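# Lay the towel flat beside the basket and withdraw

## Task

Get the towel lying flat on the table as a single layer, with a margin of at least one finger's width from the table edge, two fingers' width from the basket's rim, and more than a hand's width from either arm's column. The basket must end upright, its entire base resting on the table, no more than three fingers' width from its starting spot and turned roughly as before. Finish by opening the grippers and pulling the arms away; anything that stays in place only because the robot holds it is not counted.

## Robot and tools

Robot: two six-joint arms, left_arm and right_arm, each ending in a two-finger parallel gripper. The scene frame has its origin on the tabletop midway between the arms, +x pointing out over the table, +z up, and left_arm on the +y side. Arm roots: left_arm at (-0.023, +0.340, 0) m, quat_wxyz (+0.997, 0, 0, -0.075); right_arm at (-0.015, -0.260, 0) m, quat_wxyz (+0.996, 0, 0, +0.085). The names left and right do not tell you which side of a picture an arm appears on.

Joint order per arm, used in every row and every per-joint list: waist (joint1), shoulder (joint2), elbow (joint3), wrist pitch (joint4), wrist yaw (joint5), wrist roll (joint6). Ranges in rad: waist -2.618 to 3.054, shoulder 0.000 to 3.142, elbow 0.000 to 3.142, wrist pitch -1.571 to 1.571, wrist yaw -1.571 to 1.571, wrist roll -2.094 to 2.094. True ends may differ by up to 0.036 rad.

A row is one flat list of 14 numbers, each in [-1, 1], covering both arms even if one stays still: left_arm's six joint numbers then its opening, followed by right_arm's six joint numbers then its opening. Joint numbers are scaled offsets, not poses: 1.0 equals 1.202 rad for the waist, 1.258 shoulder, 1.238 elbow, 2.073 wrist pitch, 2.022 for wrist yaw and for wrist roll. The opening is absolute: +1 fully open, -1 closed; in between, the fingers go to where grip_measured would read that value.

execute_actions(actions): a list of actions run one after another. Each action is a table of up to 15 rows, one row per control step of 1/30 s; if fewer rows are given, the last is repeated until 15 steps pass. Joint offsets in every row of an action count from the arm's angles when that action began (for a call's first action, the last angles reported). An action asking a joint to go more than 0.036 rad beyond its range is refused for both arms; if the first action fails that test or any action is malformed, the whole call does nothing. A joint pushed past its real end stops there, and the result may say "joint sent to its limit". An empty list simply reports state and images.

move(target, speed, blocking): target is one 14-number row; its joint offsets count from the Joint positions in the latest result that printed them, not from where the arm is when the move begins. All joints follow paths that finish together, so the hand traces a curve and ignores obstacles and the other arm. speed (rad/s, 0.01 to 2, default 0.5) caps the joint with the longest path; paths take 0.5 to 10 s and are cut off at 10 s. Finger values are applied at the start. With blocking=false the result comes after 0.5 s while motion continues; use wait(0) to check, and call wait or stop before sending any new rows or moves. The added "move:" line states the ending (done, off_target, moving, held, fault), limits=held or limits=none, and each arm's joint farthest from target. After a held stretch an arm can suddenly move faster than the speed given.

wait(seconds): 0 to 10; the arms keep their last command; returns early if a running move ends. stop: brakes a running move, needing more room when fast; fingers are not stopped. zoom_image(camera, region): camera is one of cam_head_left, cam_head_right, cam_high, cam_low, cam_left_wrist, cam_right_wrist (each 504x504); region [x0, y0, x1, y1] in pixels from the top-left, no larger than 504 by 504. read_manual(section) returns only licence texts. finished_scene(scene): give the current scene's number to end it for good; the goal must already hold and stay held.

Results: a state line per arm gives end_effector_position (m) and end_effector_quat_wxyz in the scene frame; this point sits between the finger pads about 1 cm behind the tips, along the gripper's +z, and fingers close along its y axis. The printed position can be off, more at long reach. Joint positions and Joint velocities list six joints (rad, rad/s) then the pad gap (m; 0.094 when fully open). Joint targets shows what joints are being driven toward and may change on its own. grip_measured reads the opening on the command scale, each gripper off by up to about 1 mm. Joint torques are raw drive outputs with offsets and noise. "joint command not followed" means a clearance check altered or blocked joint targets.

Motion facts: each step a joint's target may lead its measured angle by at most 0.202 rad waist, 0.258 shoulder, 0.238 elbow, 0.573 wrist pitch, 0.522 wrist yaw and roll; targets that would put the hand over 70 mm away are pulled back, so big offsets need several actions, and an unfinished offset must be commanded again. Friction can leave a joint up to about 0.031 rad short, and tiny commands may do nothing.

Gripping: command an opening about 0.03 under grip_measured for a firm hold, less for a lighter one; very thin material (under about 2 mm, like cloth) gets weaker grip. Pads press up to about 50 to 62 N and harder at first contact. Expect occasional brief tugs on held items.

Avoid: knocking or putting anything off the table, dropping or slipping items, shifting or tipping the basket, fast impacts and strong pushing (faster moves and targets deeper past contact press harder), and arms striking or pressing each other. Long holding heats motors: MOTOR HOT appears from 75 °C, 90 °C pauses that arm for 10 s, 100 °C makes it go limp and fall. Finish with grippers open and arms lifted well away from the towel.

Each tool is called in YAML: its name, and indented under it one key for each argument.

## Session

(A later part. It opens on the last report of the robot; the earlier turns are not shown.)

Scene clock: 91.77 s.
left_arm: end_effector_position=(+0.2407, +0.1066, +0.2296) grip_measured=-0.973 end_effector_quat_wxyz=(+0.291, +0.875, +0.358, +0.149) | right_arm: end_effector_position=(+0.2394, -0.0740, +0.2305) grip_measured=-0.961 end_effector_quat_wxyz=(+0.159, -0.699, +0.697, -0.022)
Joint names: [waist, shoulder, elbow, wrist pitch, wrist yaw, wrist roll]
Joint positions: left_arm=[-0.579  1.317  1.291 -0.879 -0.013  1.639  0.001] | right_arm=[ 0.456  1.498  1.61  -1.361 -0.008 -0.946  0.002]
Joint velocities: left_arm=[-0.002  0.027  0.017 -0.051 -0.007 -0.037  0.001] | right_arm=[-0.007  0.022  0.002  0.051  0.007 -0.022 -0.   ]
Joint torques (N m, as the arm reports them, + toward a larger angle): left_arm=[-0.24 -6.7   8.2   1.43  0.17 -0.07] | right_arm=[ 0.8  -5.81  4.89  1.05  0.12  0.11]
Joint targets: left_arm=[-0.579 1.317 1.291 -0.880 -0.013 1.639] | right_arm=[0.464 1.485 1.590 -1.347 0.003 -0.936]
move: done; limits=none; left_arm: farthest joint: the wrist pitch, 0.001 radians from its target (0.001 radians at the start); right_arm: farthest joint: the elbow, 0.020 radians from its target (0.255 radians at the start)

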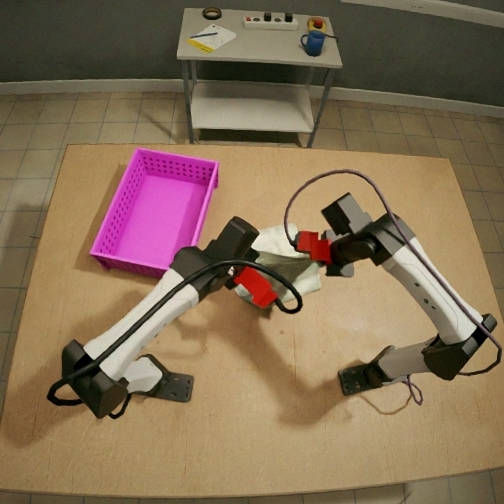

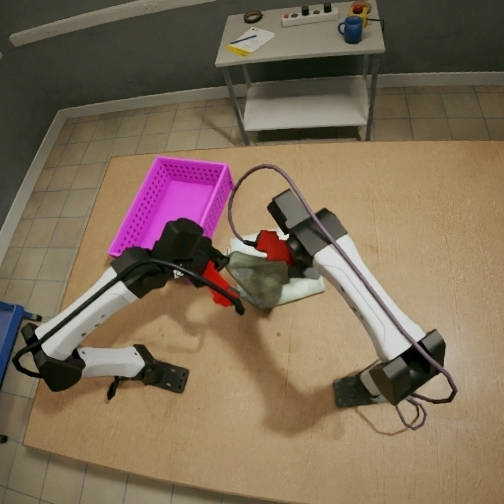

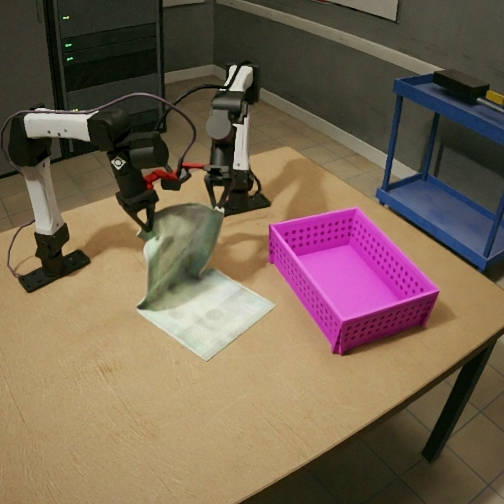

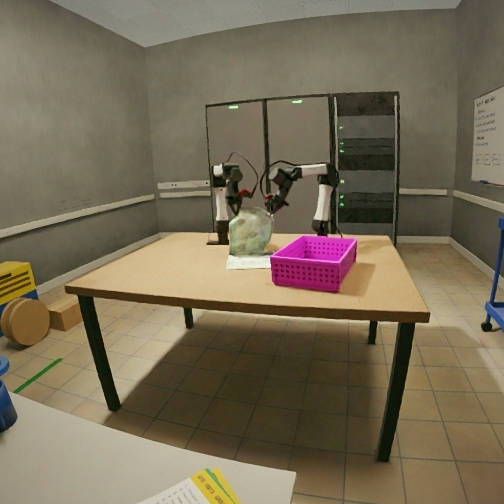

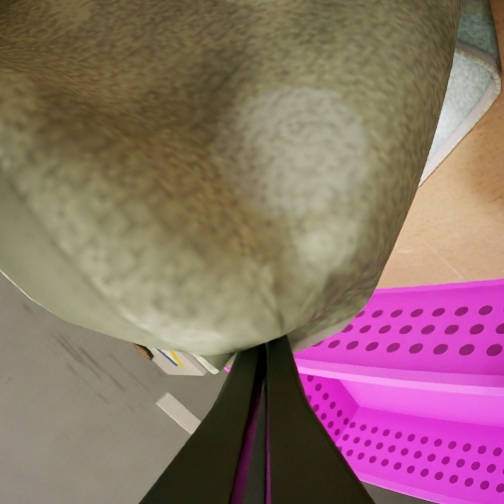

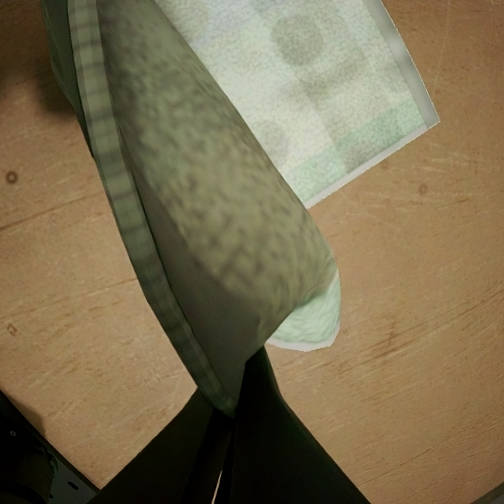

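move:
  target: [0.15,0.405,0.51,-0.062,0,0,-1, -0.188,0.288,0.384,0.026,0,-0.11,-1]
  speed: 0.3

Scene clock: 96.07 s.
left_arm: end_effector_position=(+0.3808, +0.0901, +0.2652) grip_measured=-0.973 end_effector_quat_wxyz=(+0.286, +0.837, +0.430, +0.179) | right_arm: end_effector_position=(+0.3773, -0.0890, +0.2580) grip_measured=-0.961 end_effector_quat_wxyz=(+0.213, -0.688, +0.689, -0.080)
Joint names: [waist, shoulder, elbow, wrist pitch, wrist yaw, wrist roll]
Joint positions: left_arm=[-0.408  1.803  1.905 -0.984 -0.013  1.639  0.001] | right_arm=[ 0.237  1.849  2.065 -1.326 -0.007 -1.159  0.002]
Joint velocities: left_arm=[ 0.012  0.002  0.017 -0.066 -0.037 -0.051 -0.001] | right_arm=[-0.007 -0.017 -0.007 -0.081  0.081  0.007 -0.   ]
Joint torques (N m, as the arm reports them, + toward a larger angle): left_arm=[  0.46 -10.34   9.48   1.23   0.18  -0.07] | right_arm=[-0.49 -7.07  7.91  1.31 -0.04 -0.06]
Joint targets: left_arm=[-0.399 1.826 1.923 -1.008 -0.013 1.639] | right_arm=[0.229 1.861 2.086 -1.307 -0.008 -1.169]
move: off_target (left_arm, right_arm); limits=none; left_arm: farthest joint: the wrist pitch, 0.024 radians from its target (0.128 radians at the start); right_arm: farthest joint: the elbow, 0.021 radians from its target (0.475 radians at the start)

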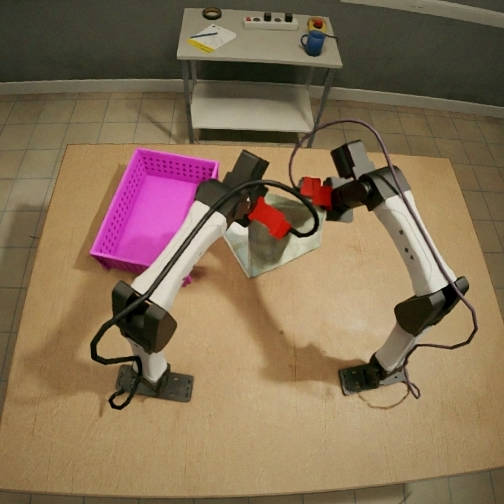

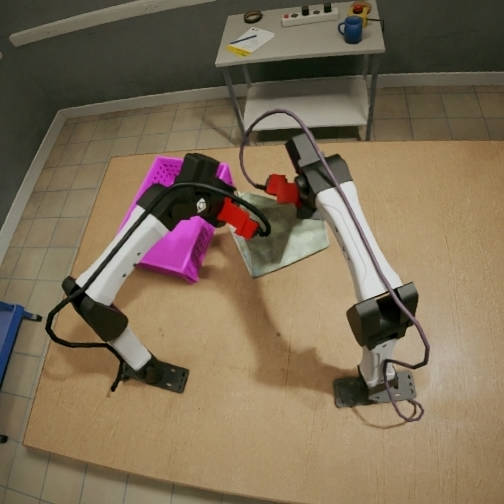

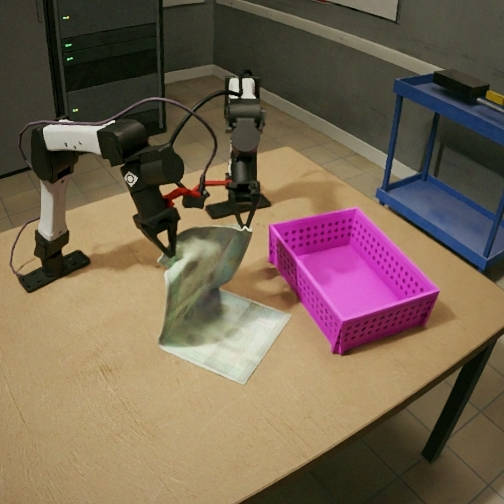

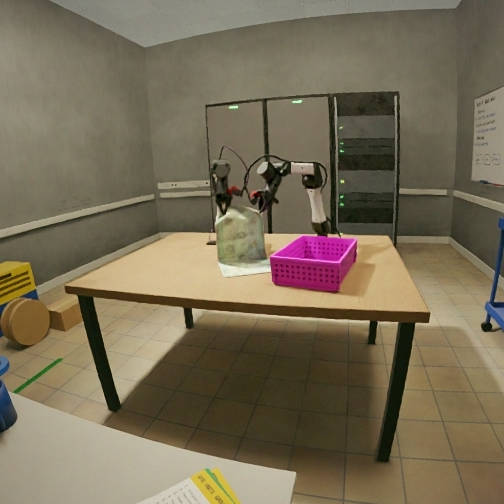

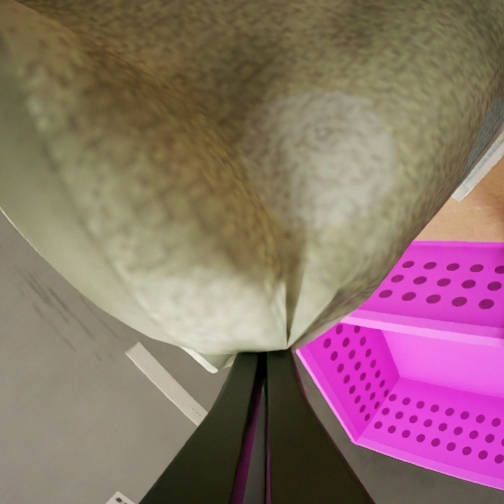

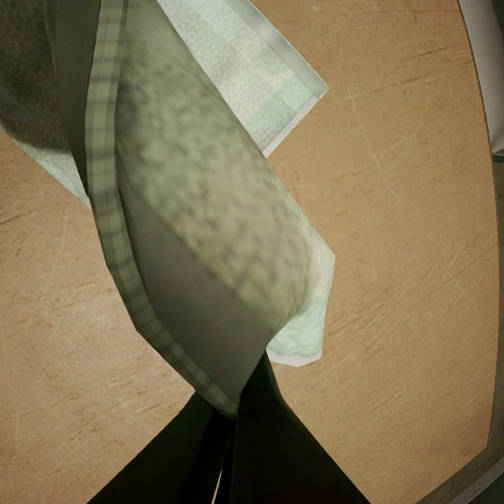

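execute_actions:
  actions: []

Scene clock: 96.93 s.
left_arm: end_effector_position=(+0.3807, +0.0901, +0.2652) grip_measured=-0.973 end_effector_quat_wxyz=(+0.286, +0.837, +0.430, +0.179) | right_arm: end_effector_position=(+0.3773, -0.0890, +0.2580) grip_measured=-0.961 end_effector_quat_wxyz=(+0.213, -0.688, +0.689, -0.080)
Joint names: [waist, shoulder, elbow, wrist pitch, wrist yaw, wrist roll]
Joint positions: left_arm=[-0.408  1.803  1.905 -0.984 -0.013  1.639  0.001] | right_arm=[ 0.237  1.849  2.065 -1.326 -0.007 -1.16   0.002]
Joint velocities: left_arm=[-0.007  0.022 -0.007 -0.051 -0.051  0.007 -0.002] | right_arm=[-0.017 -0.007  0.002 -0.051 -0.007 -0.007 -0.   ]
Joint torques (N m, as the arm reports them, + toward a larger angle): left_arm=[  0.54 -10.36   9.37   1.27   0.17  -0.06] | right_arm=[-0.47 -7.07  7.88  1.32 -0.04 -0.08]
Joint targets: left_arm=[-0.399 1.826 1.923 -1.008 -0.013 1.639] | right_arm=[0.229 1.861 2.086 -1.307 -0.008 -1.169]

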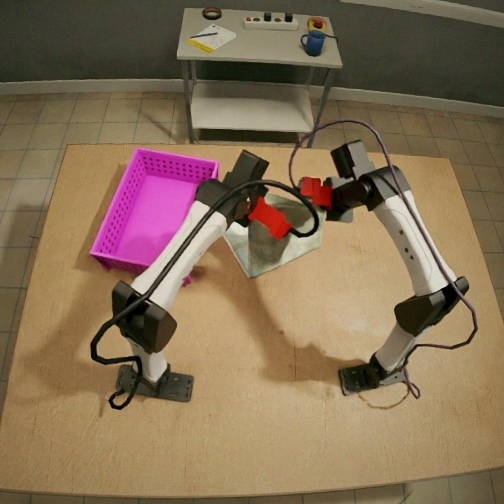

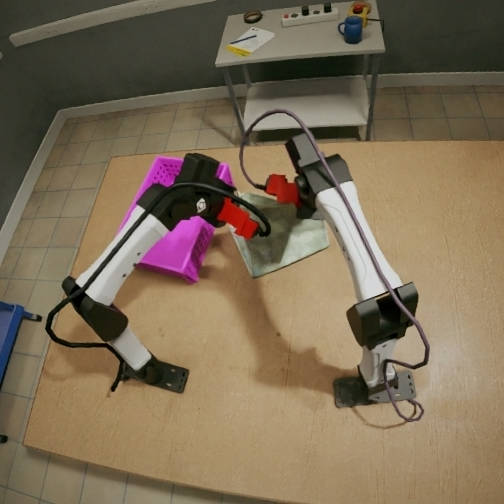

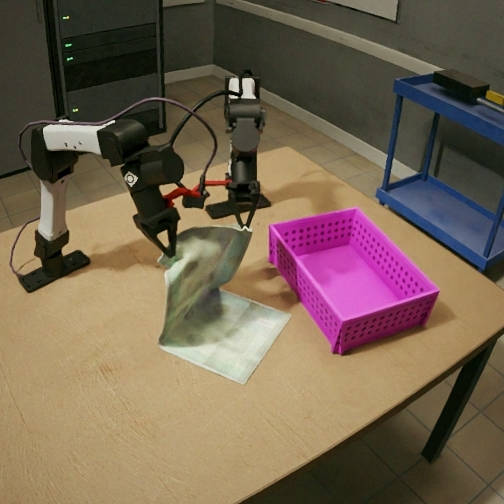

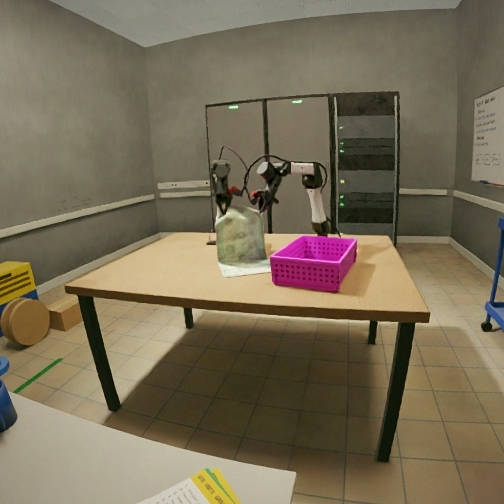

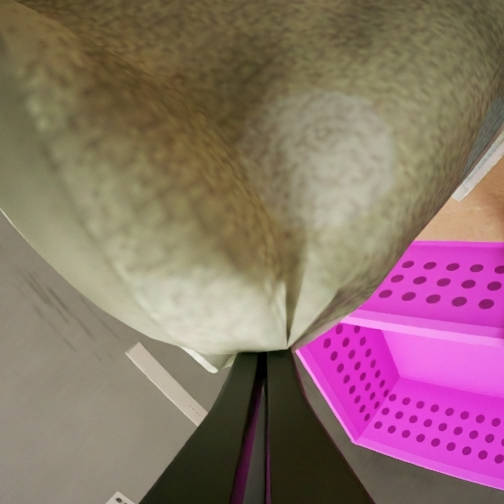

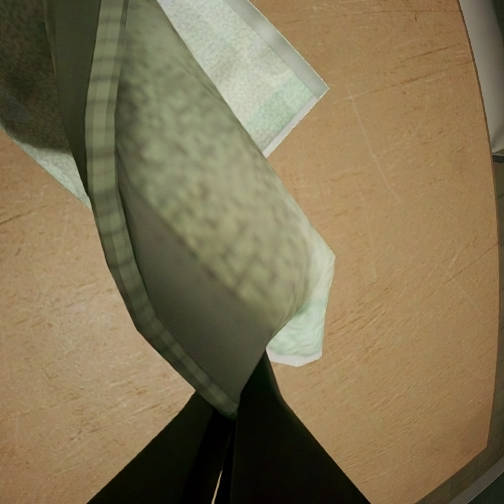

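execute_actions:
  actions: []

Scene clock: 98.73 s.
left_arm: end_effector_position=(+0.3807, +0.0901, +0.2652) grip_measured=-0.973 end_effector_quat_wxyz=(+0.286, +0.837, +0.430, +0.179) | right_arm: end_effector_position=(+0.3773, -0.0890, +0.2580) grip_measured=-0.961 end_effector_quat_wxyz=(+0.213, -0.688, +0.689, -0.080)
Joint names: [waist, shoulder, elbow, wrist pitch, wrist yaw, wrist roll]
Joint positions: left_arm=[-0.408  1.803  1.905 -0.984 -0.013  1.639  0.001] | right_arm=[ 0.237  1.849  2.065 -1.326 -0.007 -1.16   0.002]
Joint velocities: left_arm=[-0.002 -0.007  0.007 -0.051 -0.051  0.022  0.001] | right_arm=[-0.007 -0.012 -0.007 -0.007  0.051 -0.022  0.   ]
Joint torques (N m, as the arm reports them, + toward a larger angle): left_arm=[  0.46 -10.4    9.41   1.26   0.16  -0.05] | right_arm=[-0.49 -7.07  7.89  1.32 -0.04 -0.08]
Joint targets: left_arm=[-0.399 1.826 1.923 -1.008 -0.013 1.639] | right_arm=[0.229 1.861 2.086 -1.307 -0.008 -1.169]

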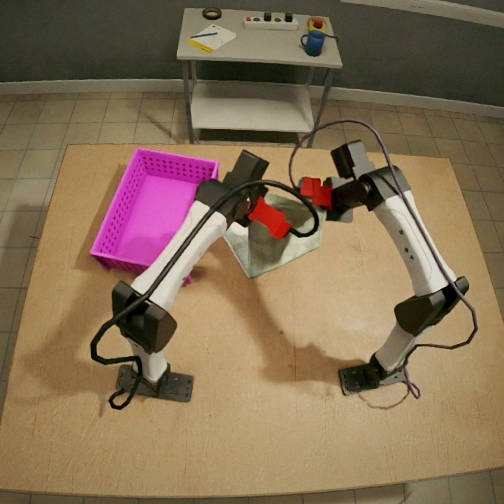

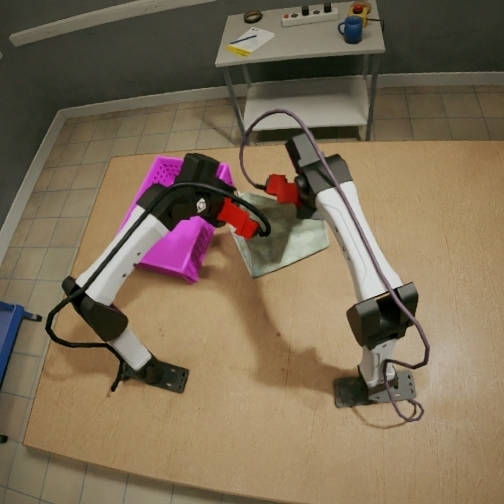

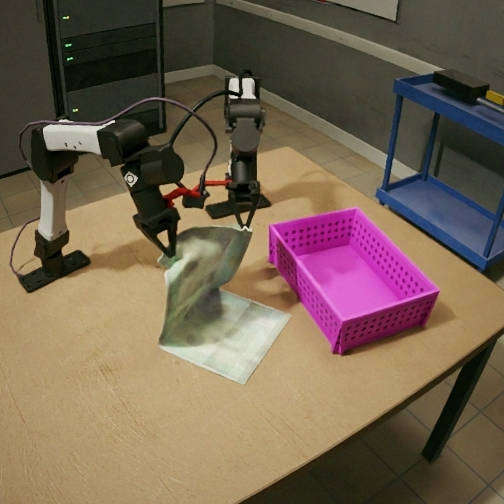

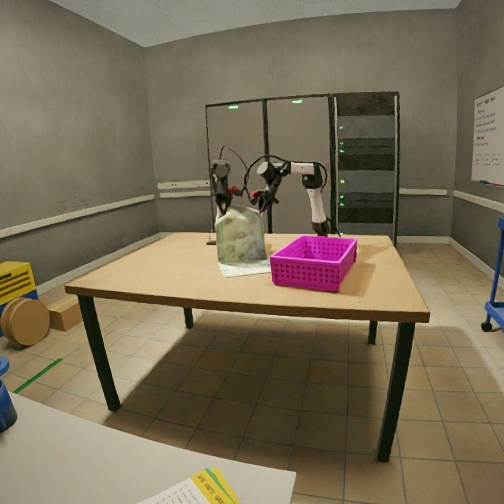

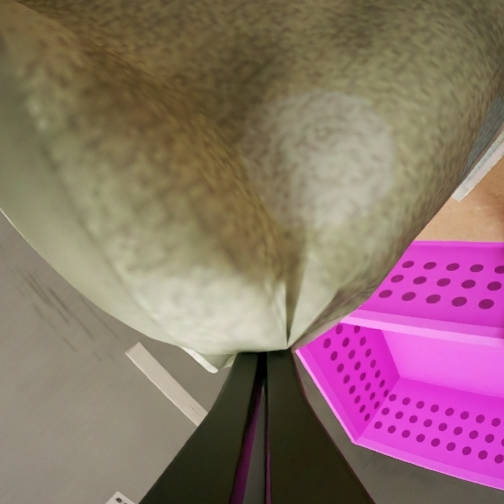

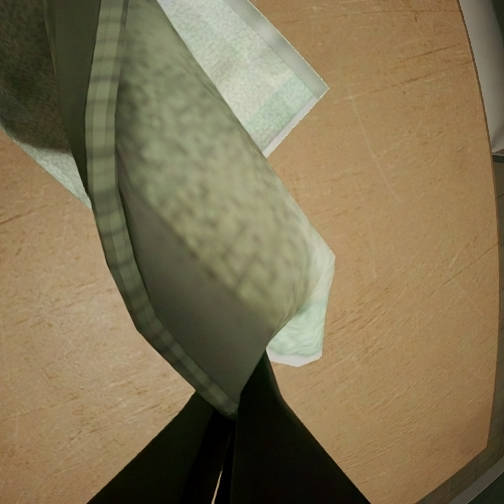

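move:
  target: [0.062, 0.307, 0.255, 0.177, 0, 0.03, -1, -0.152, 0.170, 0.077, 0.214, 0, -0.089, -1]
  speed: 0.25

Scene clock: 111.63 s.
left_arm: end_effector_position=(+0.5192, +0.0508, +0.2631) grip_measured=-0.973 end_effector_quat_wxyz=(+0.385, +0.782, +0.411, +0.268) | right_arm: end_effector_position=(+0.5188, -0.1322, +0.2476) grip_measured=-0.961 end_effector_quat_wxyz=(+0.314, -0.657, +0.659, -0.188)
Joint names: [waist, shoulder, elbow, wrist pitch, wrist yaw, wrist roll]
Joint positions: left_arm=[-0.343  2.166  2.202 -0.63  -0.013  1.688  0.001] | right_arm=[ 0.062  2.054  2.137 -0.905 -0.007 -1.332  0.002]
Joint velocities: left_arm=[-0.012 -0.002 -0.007 -0.037 -0.007 -0.022  0.001] | right_arm=[-0.017  0.017  0.002 -0.022 -0.081 -0.051  0.   ]
Joint torques (N m, as the arm reports them, + toward a larger angle): left_arm=[  0.53 -14.93  10.11   1.94   0.17   0.03] | right_arm=[-0.49 -9.48  8.66  1.72 -0.03 -0.05]
Joint targets: left_arm=[-0.333 2.189 2.221 -0.617 -0.013 1.699] | right_arm=[0.055 2.063 2.160 -0.882 -0.007 -1.340]
move: off_target (left_arm, right_arm); limits=none; left_arm: farthest joint: the shoulder, 0.023 radians from its target (0.386 radians at the start); right_arm: farthest joint: the elbow, 0.023 radians from its target (0.096 radians at the start)

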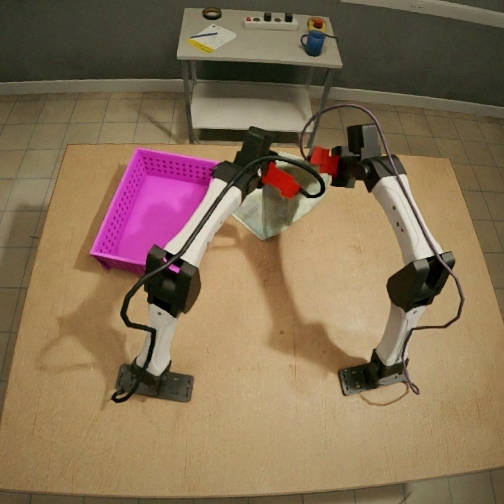

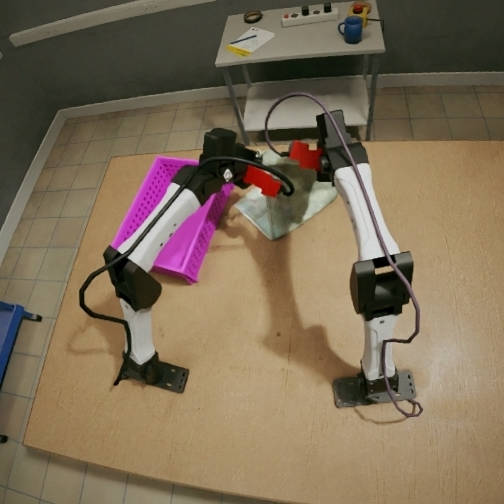

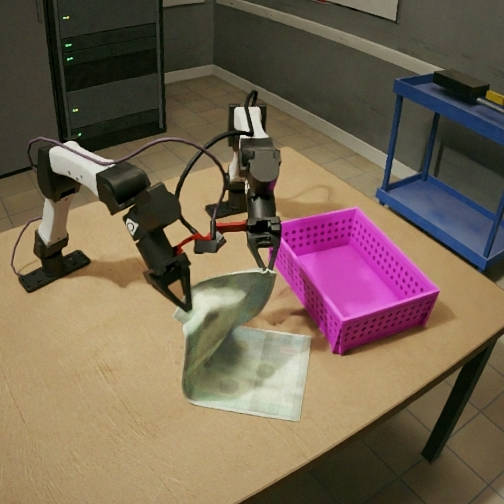

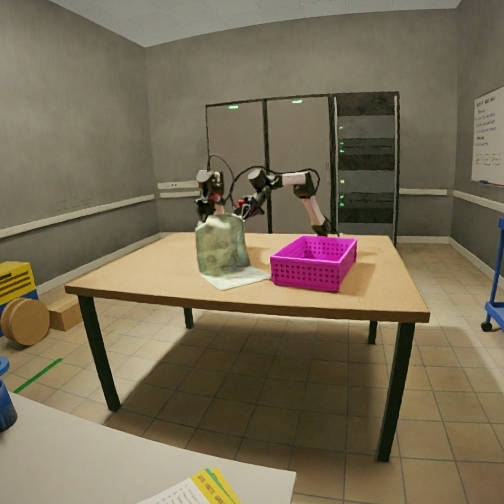

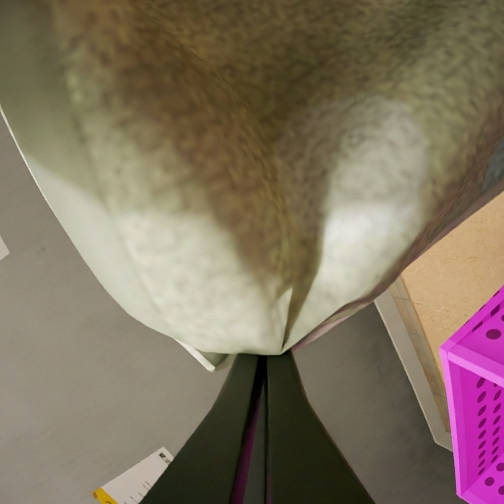

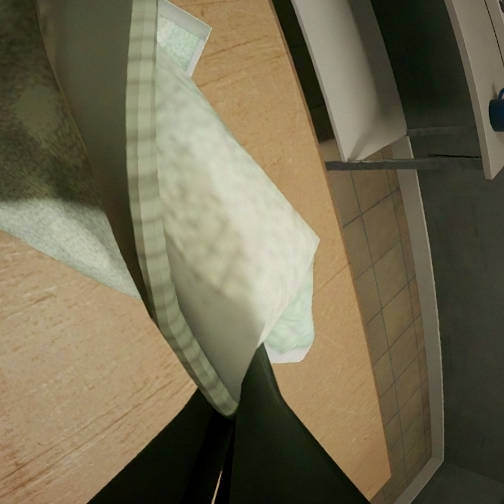

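zoom_image:
  camera: "cam_head_right"
  region: [150, 100, 400, 300]

zoom_image:
  camera: "cam_head_left"
  region: [150, 100, 400, 300]

Region (150, 100, 400, 300) of cam_head_right's 504x504 image, scaled by 2.016, with more detail than that image has; it fills the top 403 rows of this view, and the rest is white.

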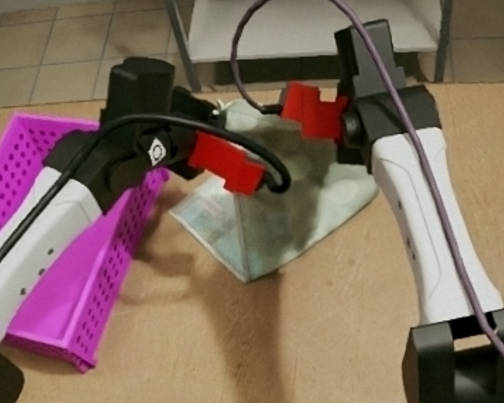

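Region (150, 100, 400, 300) of cam_head_left's 504x504 image, scaled by 2.016, with more detail than that image has; it fills the top 403 rows of this view, and the rest is white.

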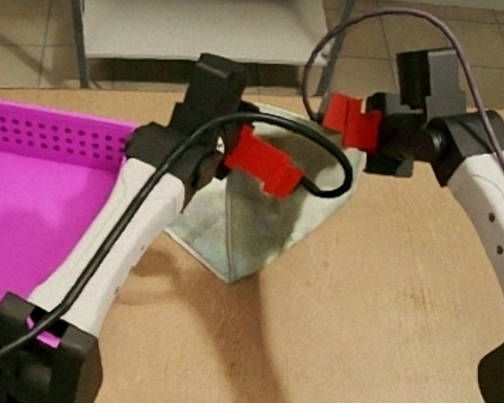

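move:
  target: [-0.2945, -0.184, -0.225, -0.105, 0, -0.167, -1, -0.092, -0.232, -0.299, -0.053, 0, -0.281, -1]
  speed: 0.3

Scene clock: 121.10 s.
left_arm: end_effector_position=(+0.3310, -0.0540, +0.2378) grip_measured=-0.973 end_effector_quat_wxyz=(+0.351, +0.830, +0.423, +0.099) | right_arm: end_effector_position=(+0.4327, -0.1996, +0.2268) grip_measured=-0.960 end_effector_quat_wxyz=(-0.182, +0.813, -0.508, +0.215)
Joint names: [waist, shoulder, elbow, wrist pitch, wrist yaw, wrist roll]
Joint positions: left_arm=[-0.692  1.949  1.948 -0.823 -0.013  1.361  0.001] | right_arm=[-0.039  1.778  1.785 -1.005 -0.007 -1.891  0.002]
Joint velocities: left_arm=[-0.022  0.007  0.002  0.007 -0.051 -0.022  0.   ] | right_arm=[-0.032 -0.007  0.007 -0.022 -0.007 -0.022  0.   ]
Joint torques (N m, as the arm reports them, + toward a larger angle): left_arm=[ -0.55 -15.79   6.22   1.32   0.15  -0.15] | right_arm=[-0.58 -8.92  5.56  1.2  -0.05 -0.08]
Joint targets: left_arm=[-0.697 1.935 1.923 -0.847 -0.013 1.350] | right_arm=[-0.048 1.762 1.767 -1.015 -0.007 -1.900]
move: off_target (left_arm); limits=none; left_arm: farthest joint: the wrist pitch, 0.025 radians from its target (0.218 radians at the start); right_arm: farthest joint: the elbow, 0.018 radians from its target (0.371 radians at the start)

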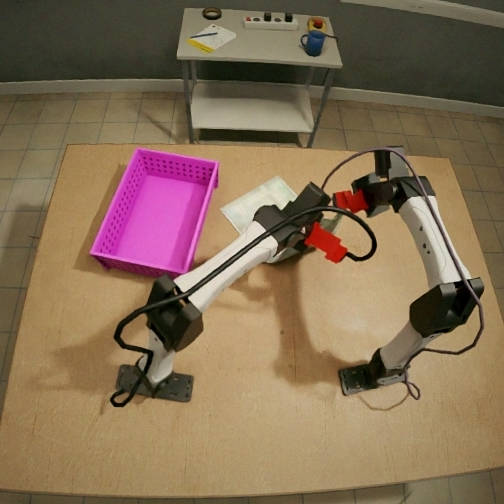

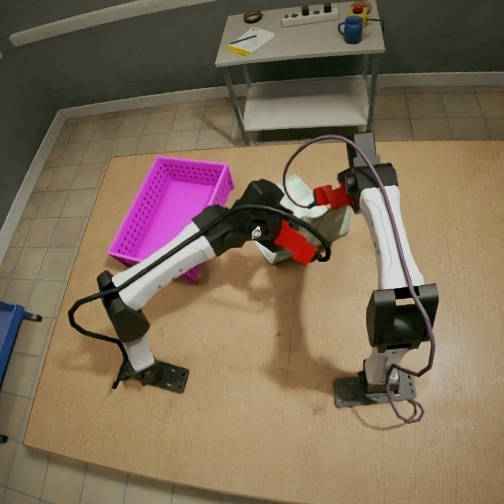

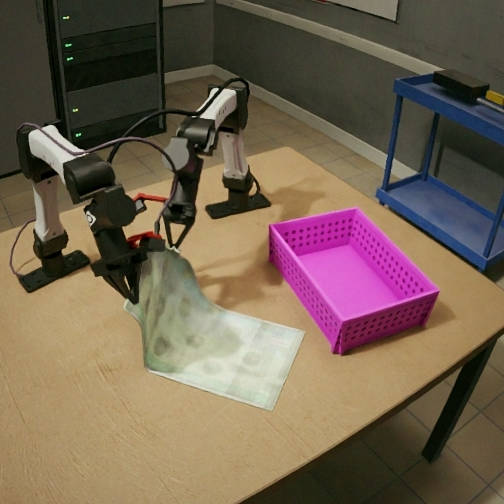

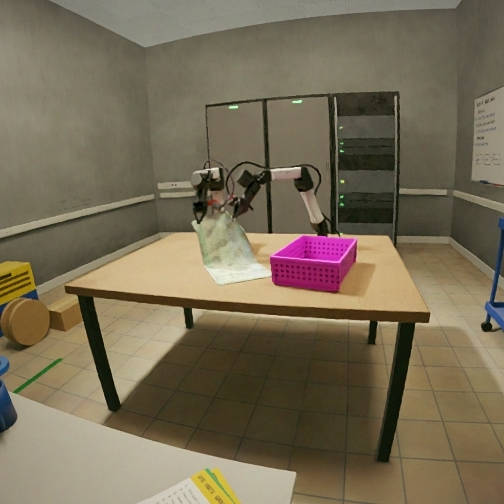

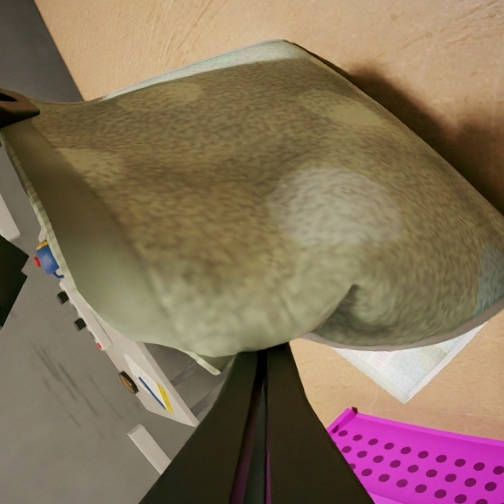

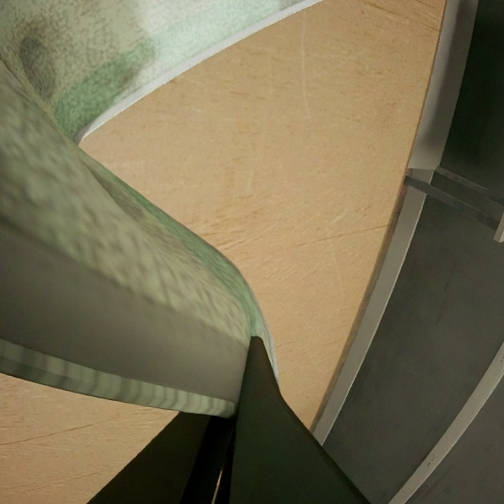

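move:
  target: [-0.185, 0.016, -0.273, 0.154, 0, -0.08, -1, -0.145, -0.18, -0.393, 0.035, 0, -0.074, -1]
  speed: 0.3

Scene clock: 128.27 s.
left_arm: end_effector_position=(+0.2421, -0.1260, +0.1591) grip_measured=-0.973 end_effector_quat_wxyz=(+0.363, +0.842, +0.397, +0.033) | right_arm: end_effector_position=(+0.3429, -0.2702, +0.1433) grip_measured=-0.960 end_effector_quat_wxyz=(-0.095, +0.828, -0.531, +0.152)
Joint names: [waist, shoulder, elbow, wrist pitch, wrist yaw, wrist roll]
Joint positions: left_arm=[-0.907  1.949  1.634 -0.509 -0.013  1.208  0.001] | right_arm=[-0.202  1.57   1.314 -0.955 -0.007 -2.033  0.002]
Joint velocities: left_arm=[ 0.002 -0.002  0.012  0.037  0.007  0.007 -0.002] | right_arm=[-0.002 -0.002  0.002  0.007 -0.007  0.051 -0.001]
Joint torques (N m, as the arm reports them, + toward a larger angle): left_arm=[ -0.75 -12.84   6.47   1.55   0.18  -0.16] | right_arm=[-0.72 -7.11  5.58  1.11 -0.05 -0.07]
Joint targets: left_arm=[-0.914 1.970 1.610 -0.504 -0.013 1.199] | right_arm=[-0.213 1.552 1.298 -0.933 -0.007 -2.041]
move: off_target (left_arm, right_arm); limits=none; left_arm: farthest joint: the elbow, 0.024 radians from its target (0.338 radians at the start); right_arm: farthest joint: the wrist pitch, 0.023 radians from its target (0.073 radians at the start)

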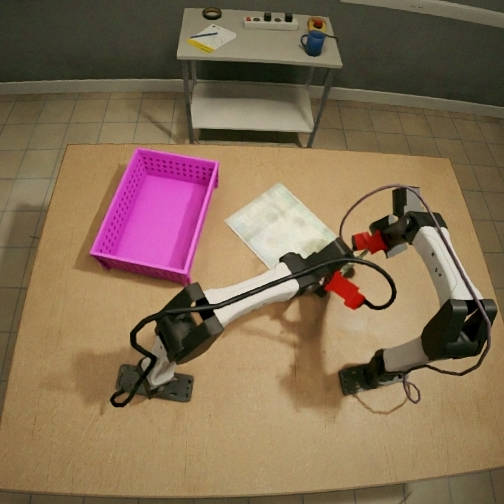

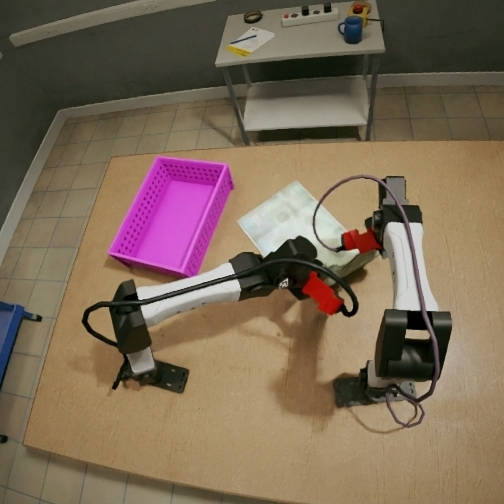

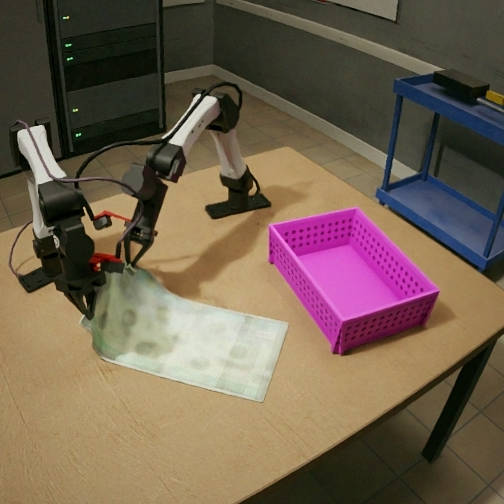

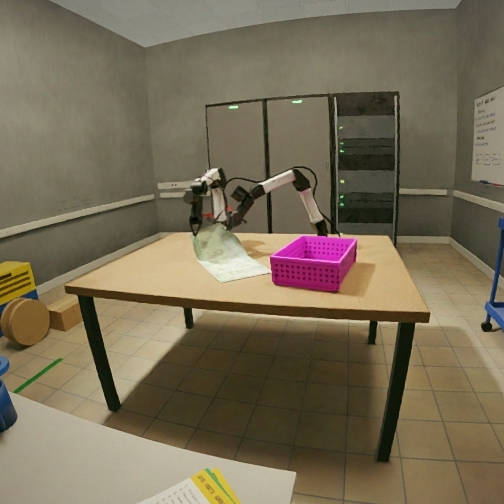

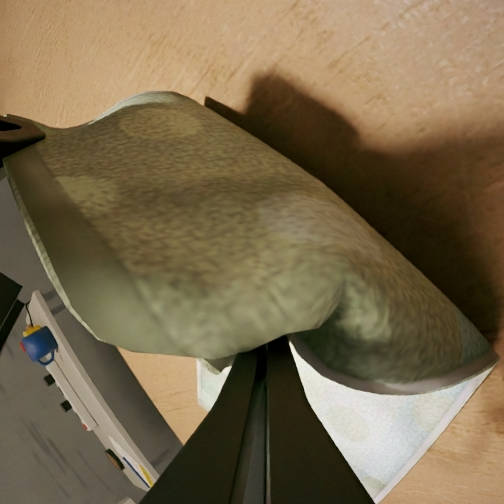

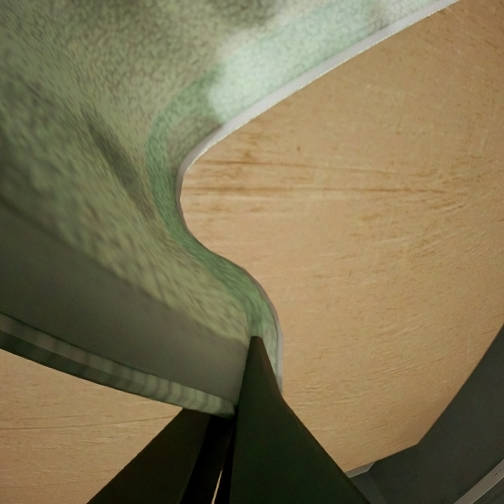

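move:
  target: [-0.148, 0.173, -0.125, 0.153, 0, -0.05, -1, -0.18, -0.036, -0.329, 0.117, 0, 0, -1]
  speed: 0.25

Scene clock: 132.30 s.
left_arm: end_effector_position=(+0.1692, -0.1878, +0.0557) grip_measured=-0.973 end_effector_quat_wxyz=(+0.362, +0.858, +0.365, -0.014) | right_arm: end_effector_position=(+0.2723, -0.3284, +0.0422) grip_measured=-0.961 end_effector_quat_wxyz=(-0.046, +0.778, -0.620, +0.090)
Joint names: [waist, shoulder, elbow, wrist pitch, wrist yaw, wrist roll]
Joint positions: left_arm=[-1.075  2.144  1.504 -0.189 -0.013  1.116  0.001] | right_arm=[-0.408  1.543  0.919 -0.745 -0.007 -2.033  0.002]
Joint velocities: left_arm=[-0.007  0.017 -0.007  0.037 -0.051 -0.022  0.001] | right_arm=[-0.017  0.007 -0.002 -0.051 -0.022 -0.051 -0.   ]
Joint torques (N m, as the arm reports them, + toward a larger angle): left_arm=[ -0.92 -14.01   6.02   1.48   0.18  -0.17] | right_arm=[-0.75 -6.26  5.1   0.91 -0.06  0.01]
Joint targets: left_arm=[-1.085 2.167 1.479 -0.192 -0.013 1.107] | right_arm=[-0.419 1.524 0.906 -0.712 -0.007 -2.032]
move: off_target (left_arm, right_arm); limits=none; left_arm: farthest joint: the elbow, 0.024 radians from its target (0.154 radians at the start); right_arm: farthest joint: the wrist pitch, 0.033 radians from its target (0.242 radians at the start)

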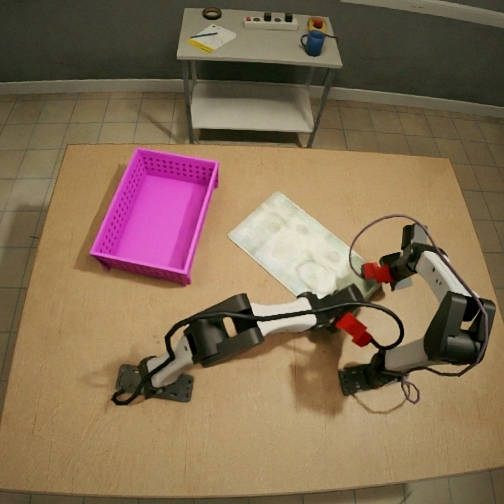

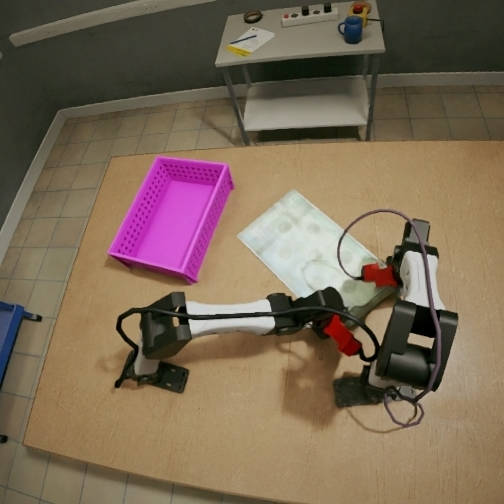

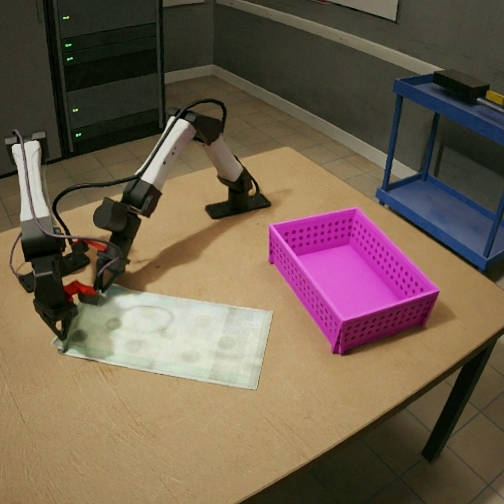

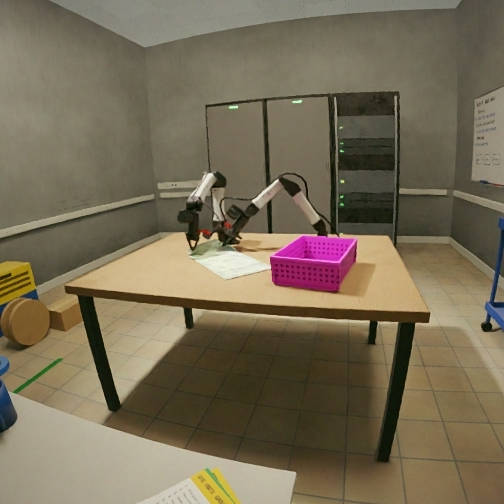

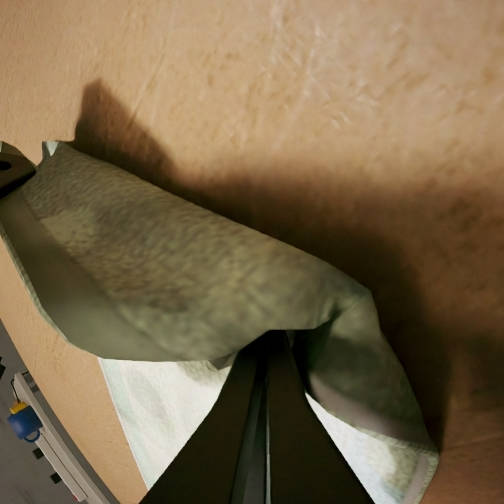

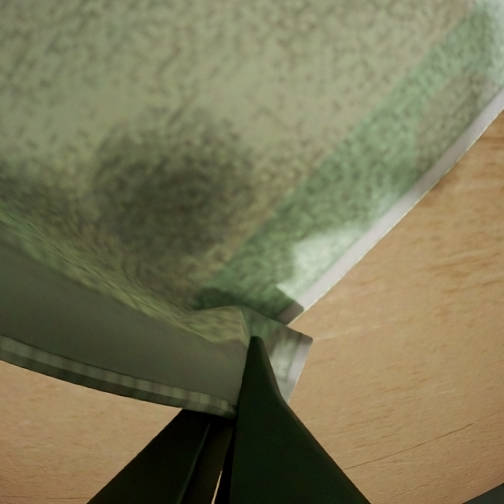

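execute_actions:
  actions:
    - [[0,0,0,0,0,0,-0.3,0,0,0,0,0,0,-1]]
    - [[0,-0.06,0,0,0,0,-0.3,0,0,0,0,0,0,-1]]
    - [[0,-0.06,0,0,0,0,-0.3,0,0,0,0,0,0,-1]]

Scene clock: 134.60 s.
left_arm: end_effector_position=(+0.1705, -0.1913, +0.1438) grip_measured=-0.303 end_effector_quat_wxyz=(+0.439, +0.826, +0.353, -0.018) | right_arm: end_effector_position=(+0.2723, -0.3284, +0.0422) grip_measured=-0.961 end_effector_quat_wxyz=(-0.046, +0.778, -0.620, +0.090)
Joint names: [waist, shoulder, elbow, wrist pitch, wrist yaw, wrist roll]
Joint positions: left_arm=[-1.075  1.985  1.504 -0.18  -0.013  1.116  0.033] | right_arm=[-0.408  1.543  0.919 -0.745 -0.007 -2.033  0.002]
Joint velocities: left_arm=[-0.022  0.007 -0.012 -0.037 -0.007 -0.066 -0.001] | right_arm=[ 0.002 -0.012 -0.002 -0.022 -0.037 -0.022 -0.   ]
Joint torques (N m, as the arm reports them, + toward a larger angle): left_arm=[ -0.12 -14.38   8.3    1.72   0.18  -0.08] | right_arm=[ 0.15 -4.96  6.07  0.65 -0.05  0.01]
Joint targets: left_arm=[-1.075 1.989 1.504 -0.185 -0.013 1.116] | right_arm=[-0.408 1.543 0.919 -0.745 -0.007 -2.033]

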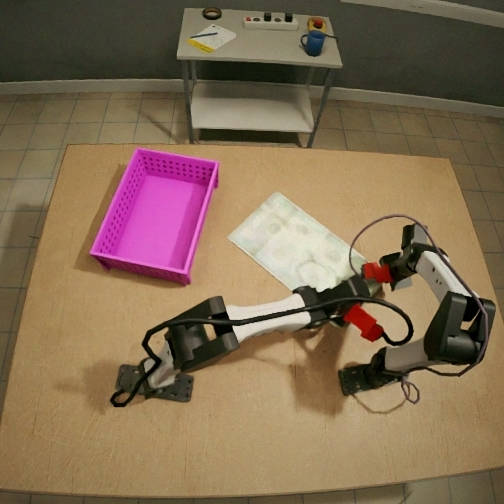

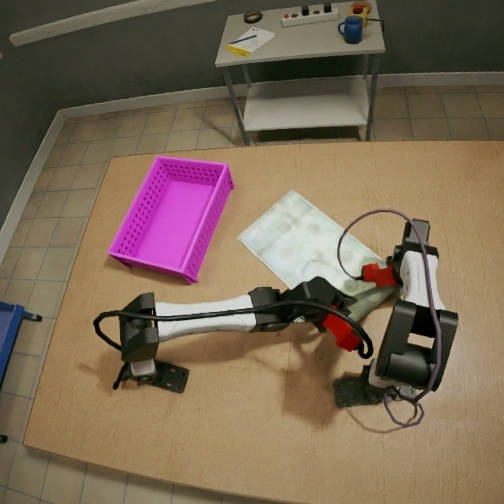

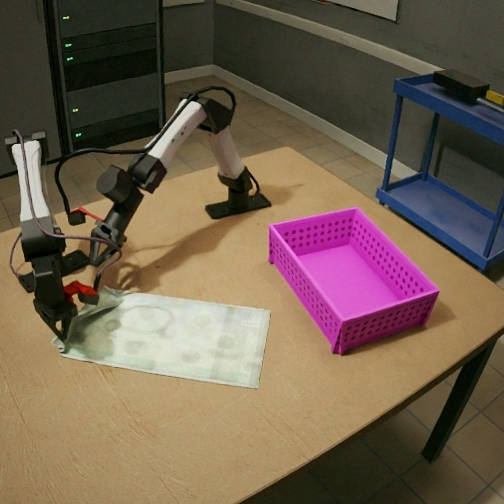

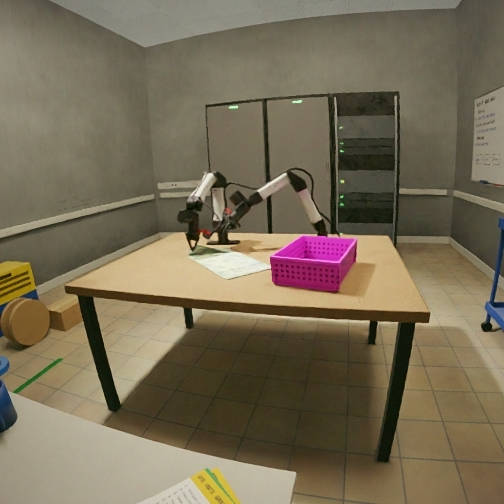

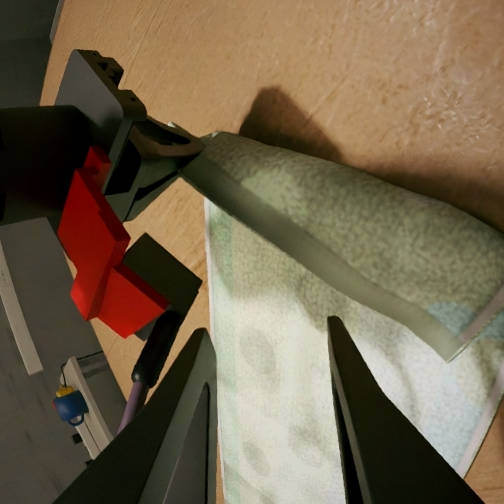

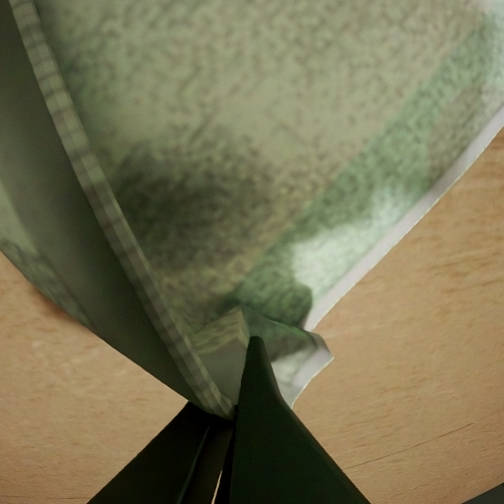

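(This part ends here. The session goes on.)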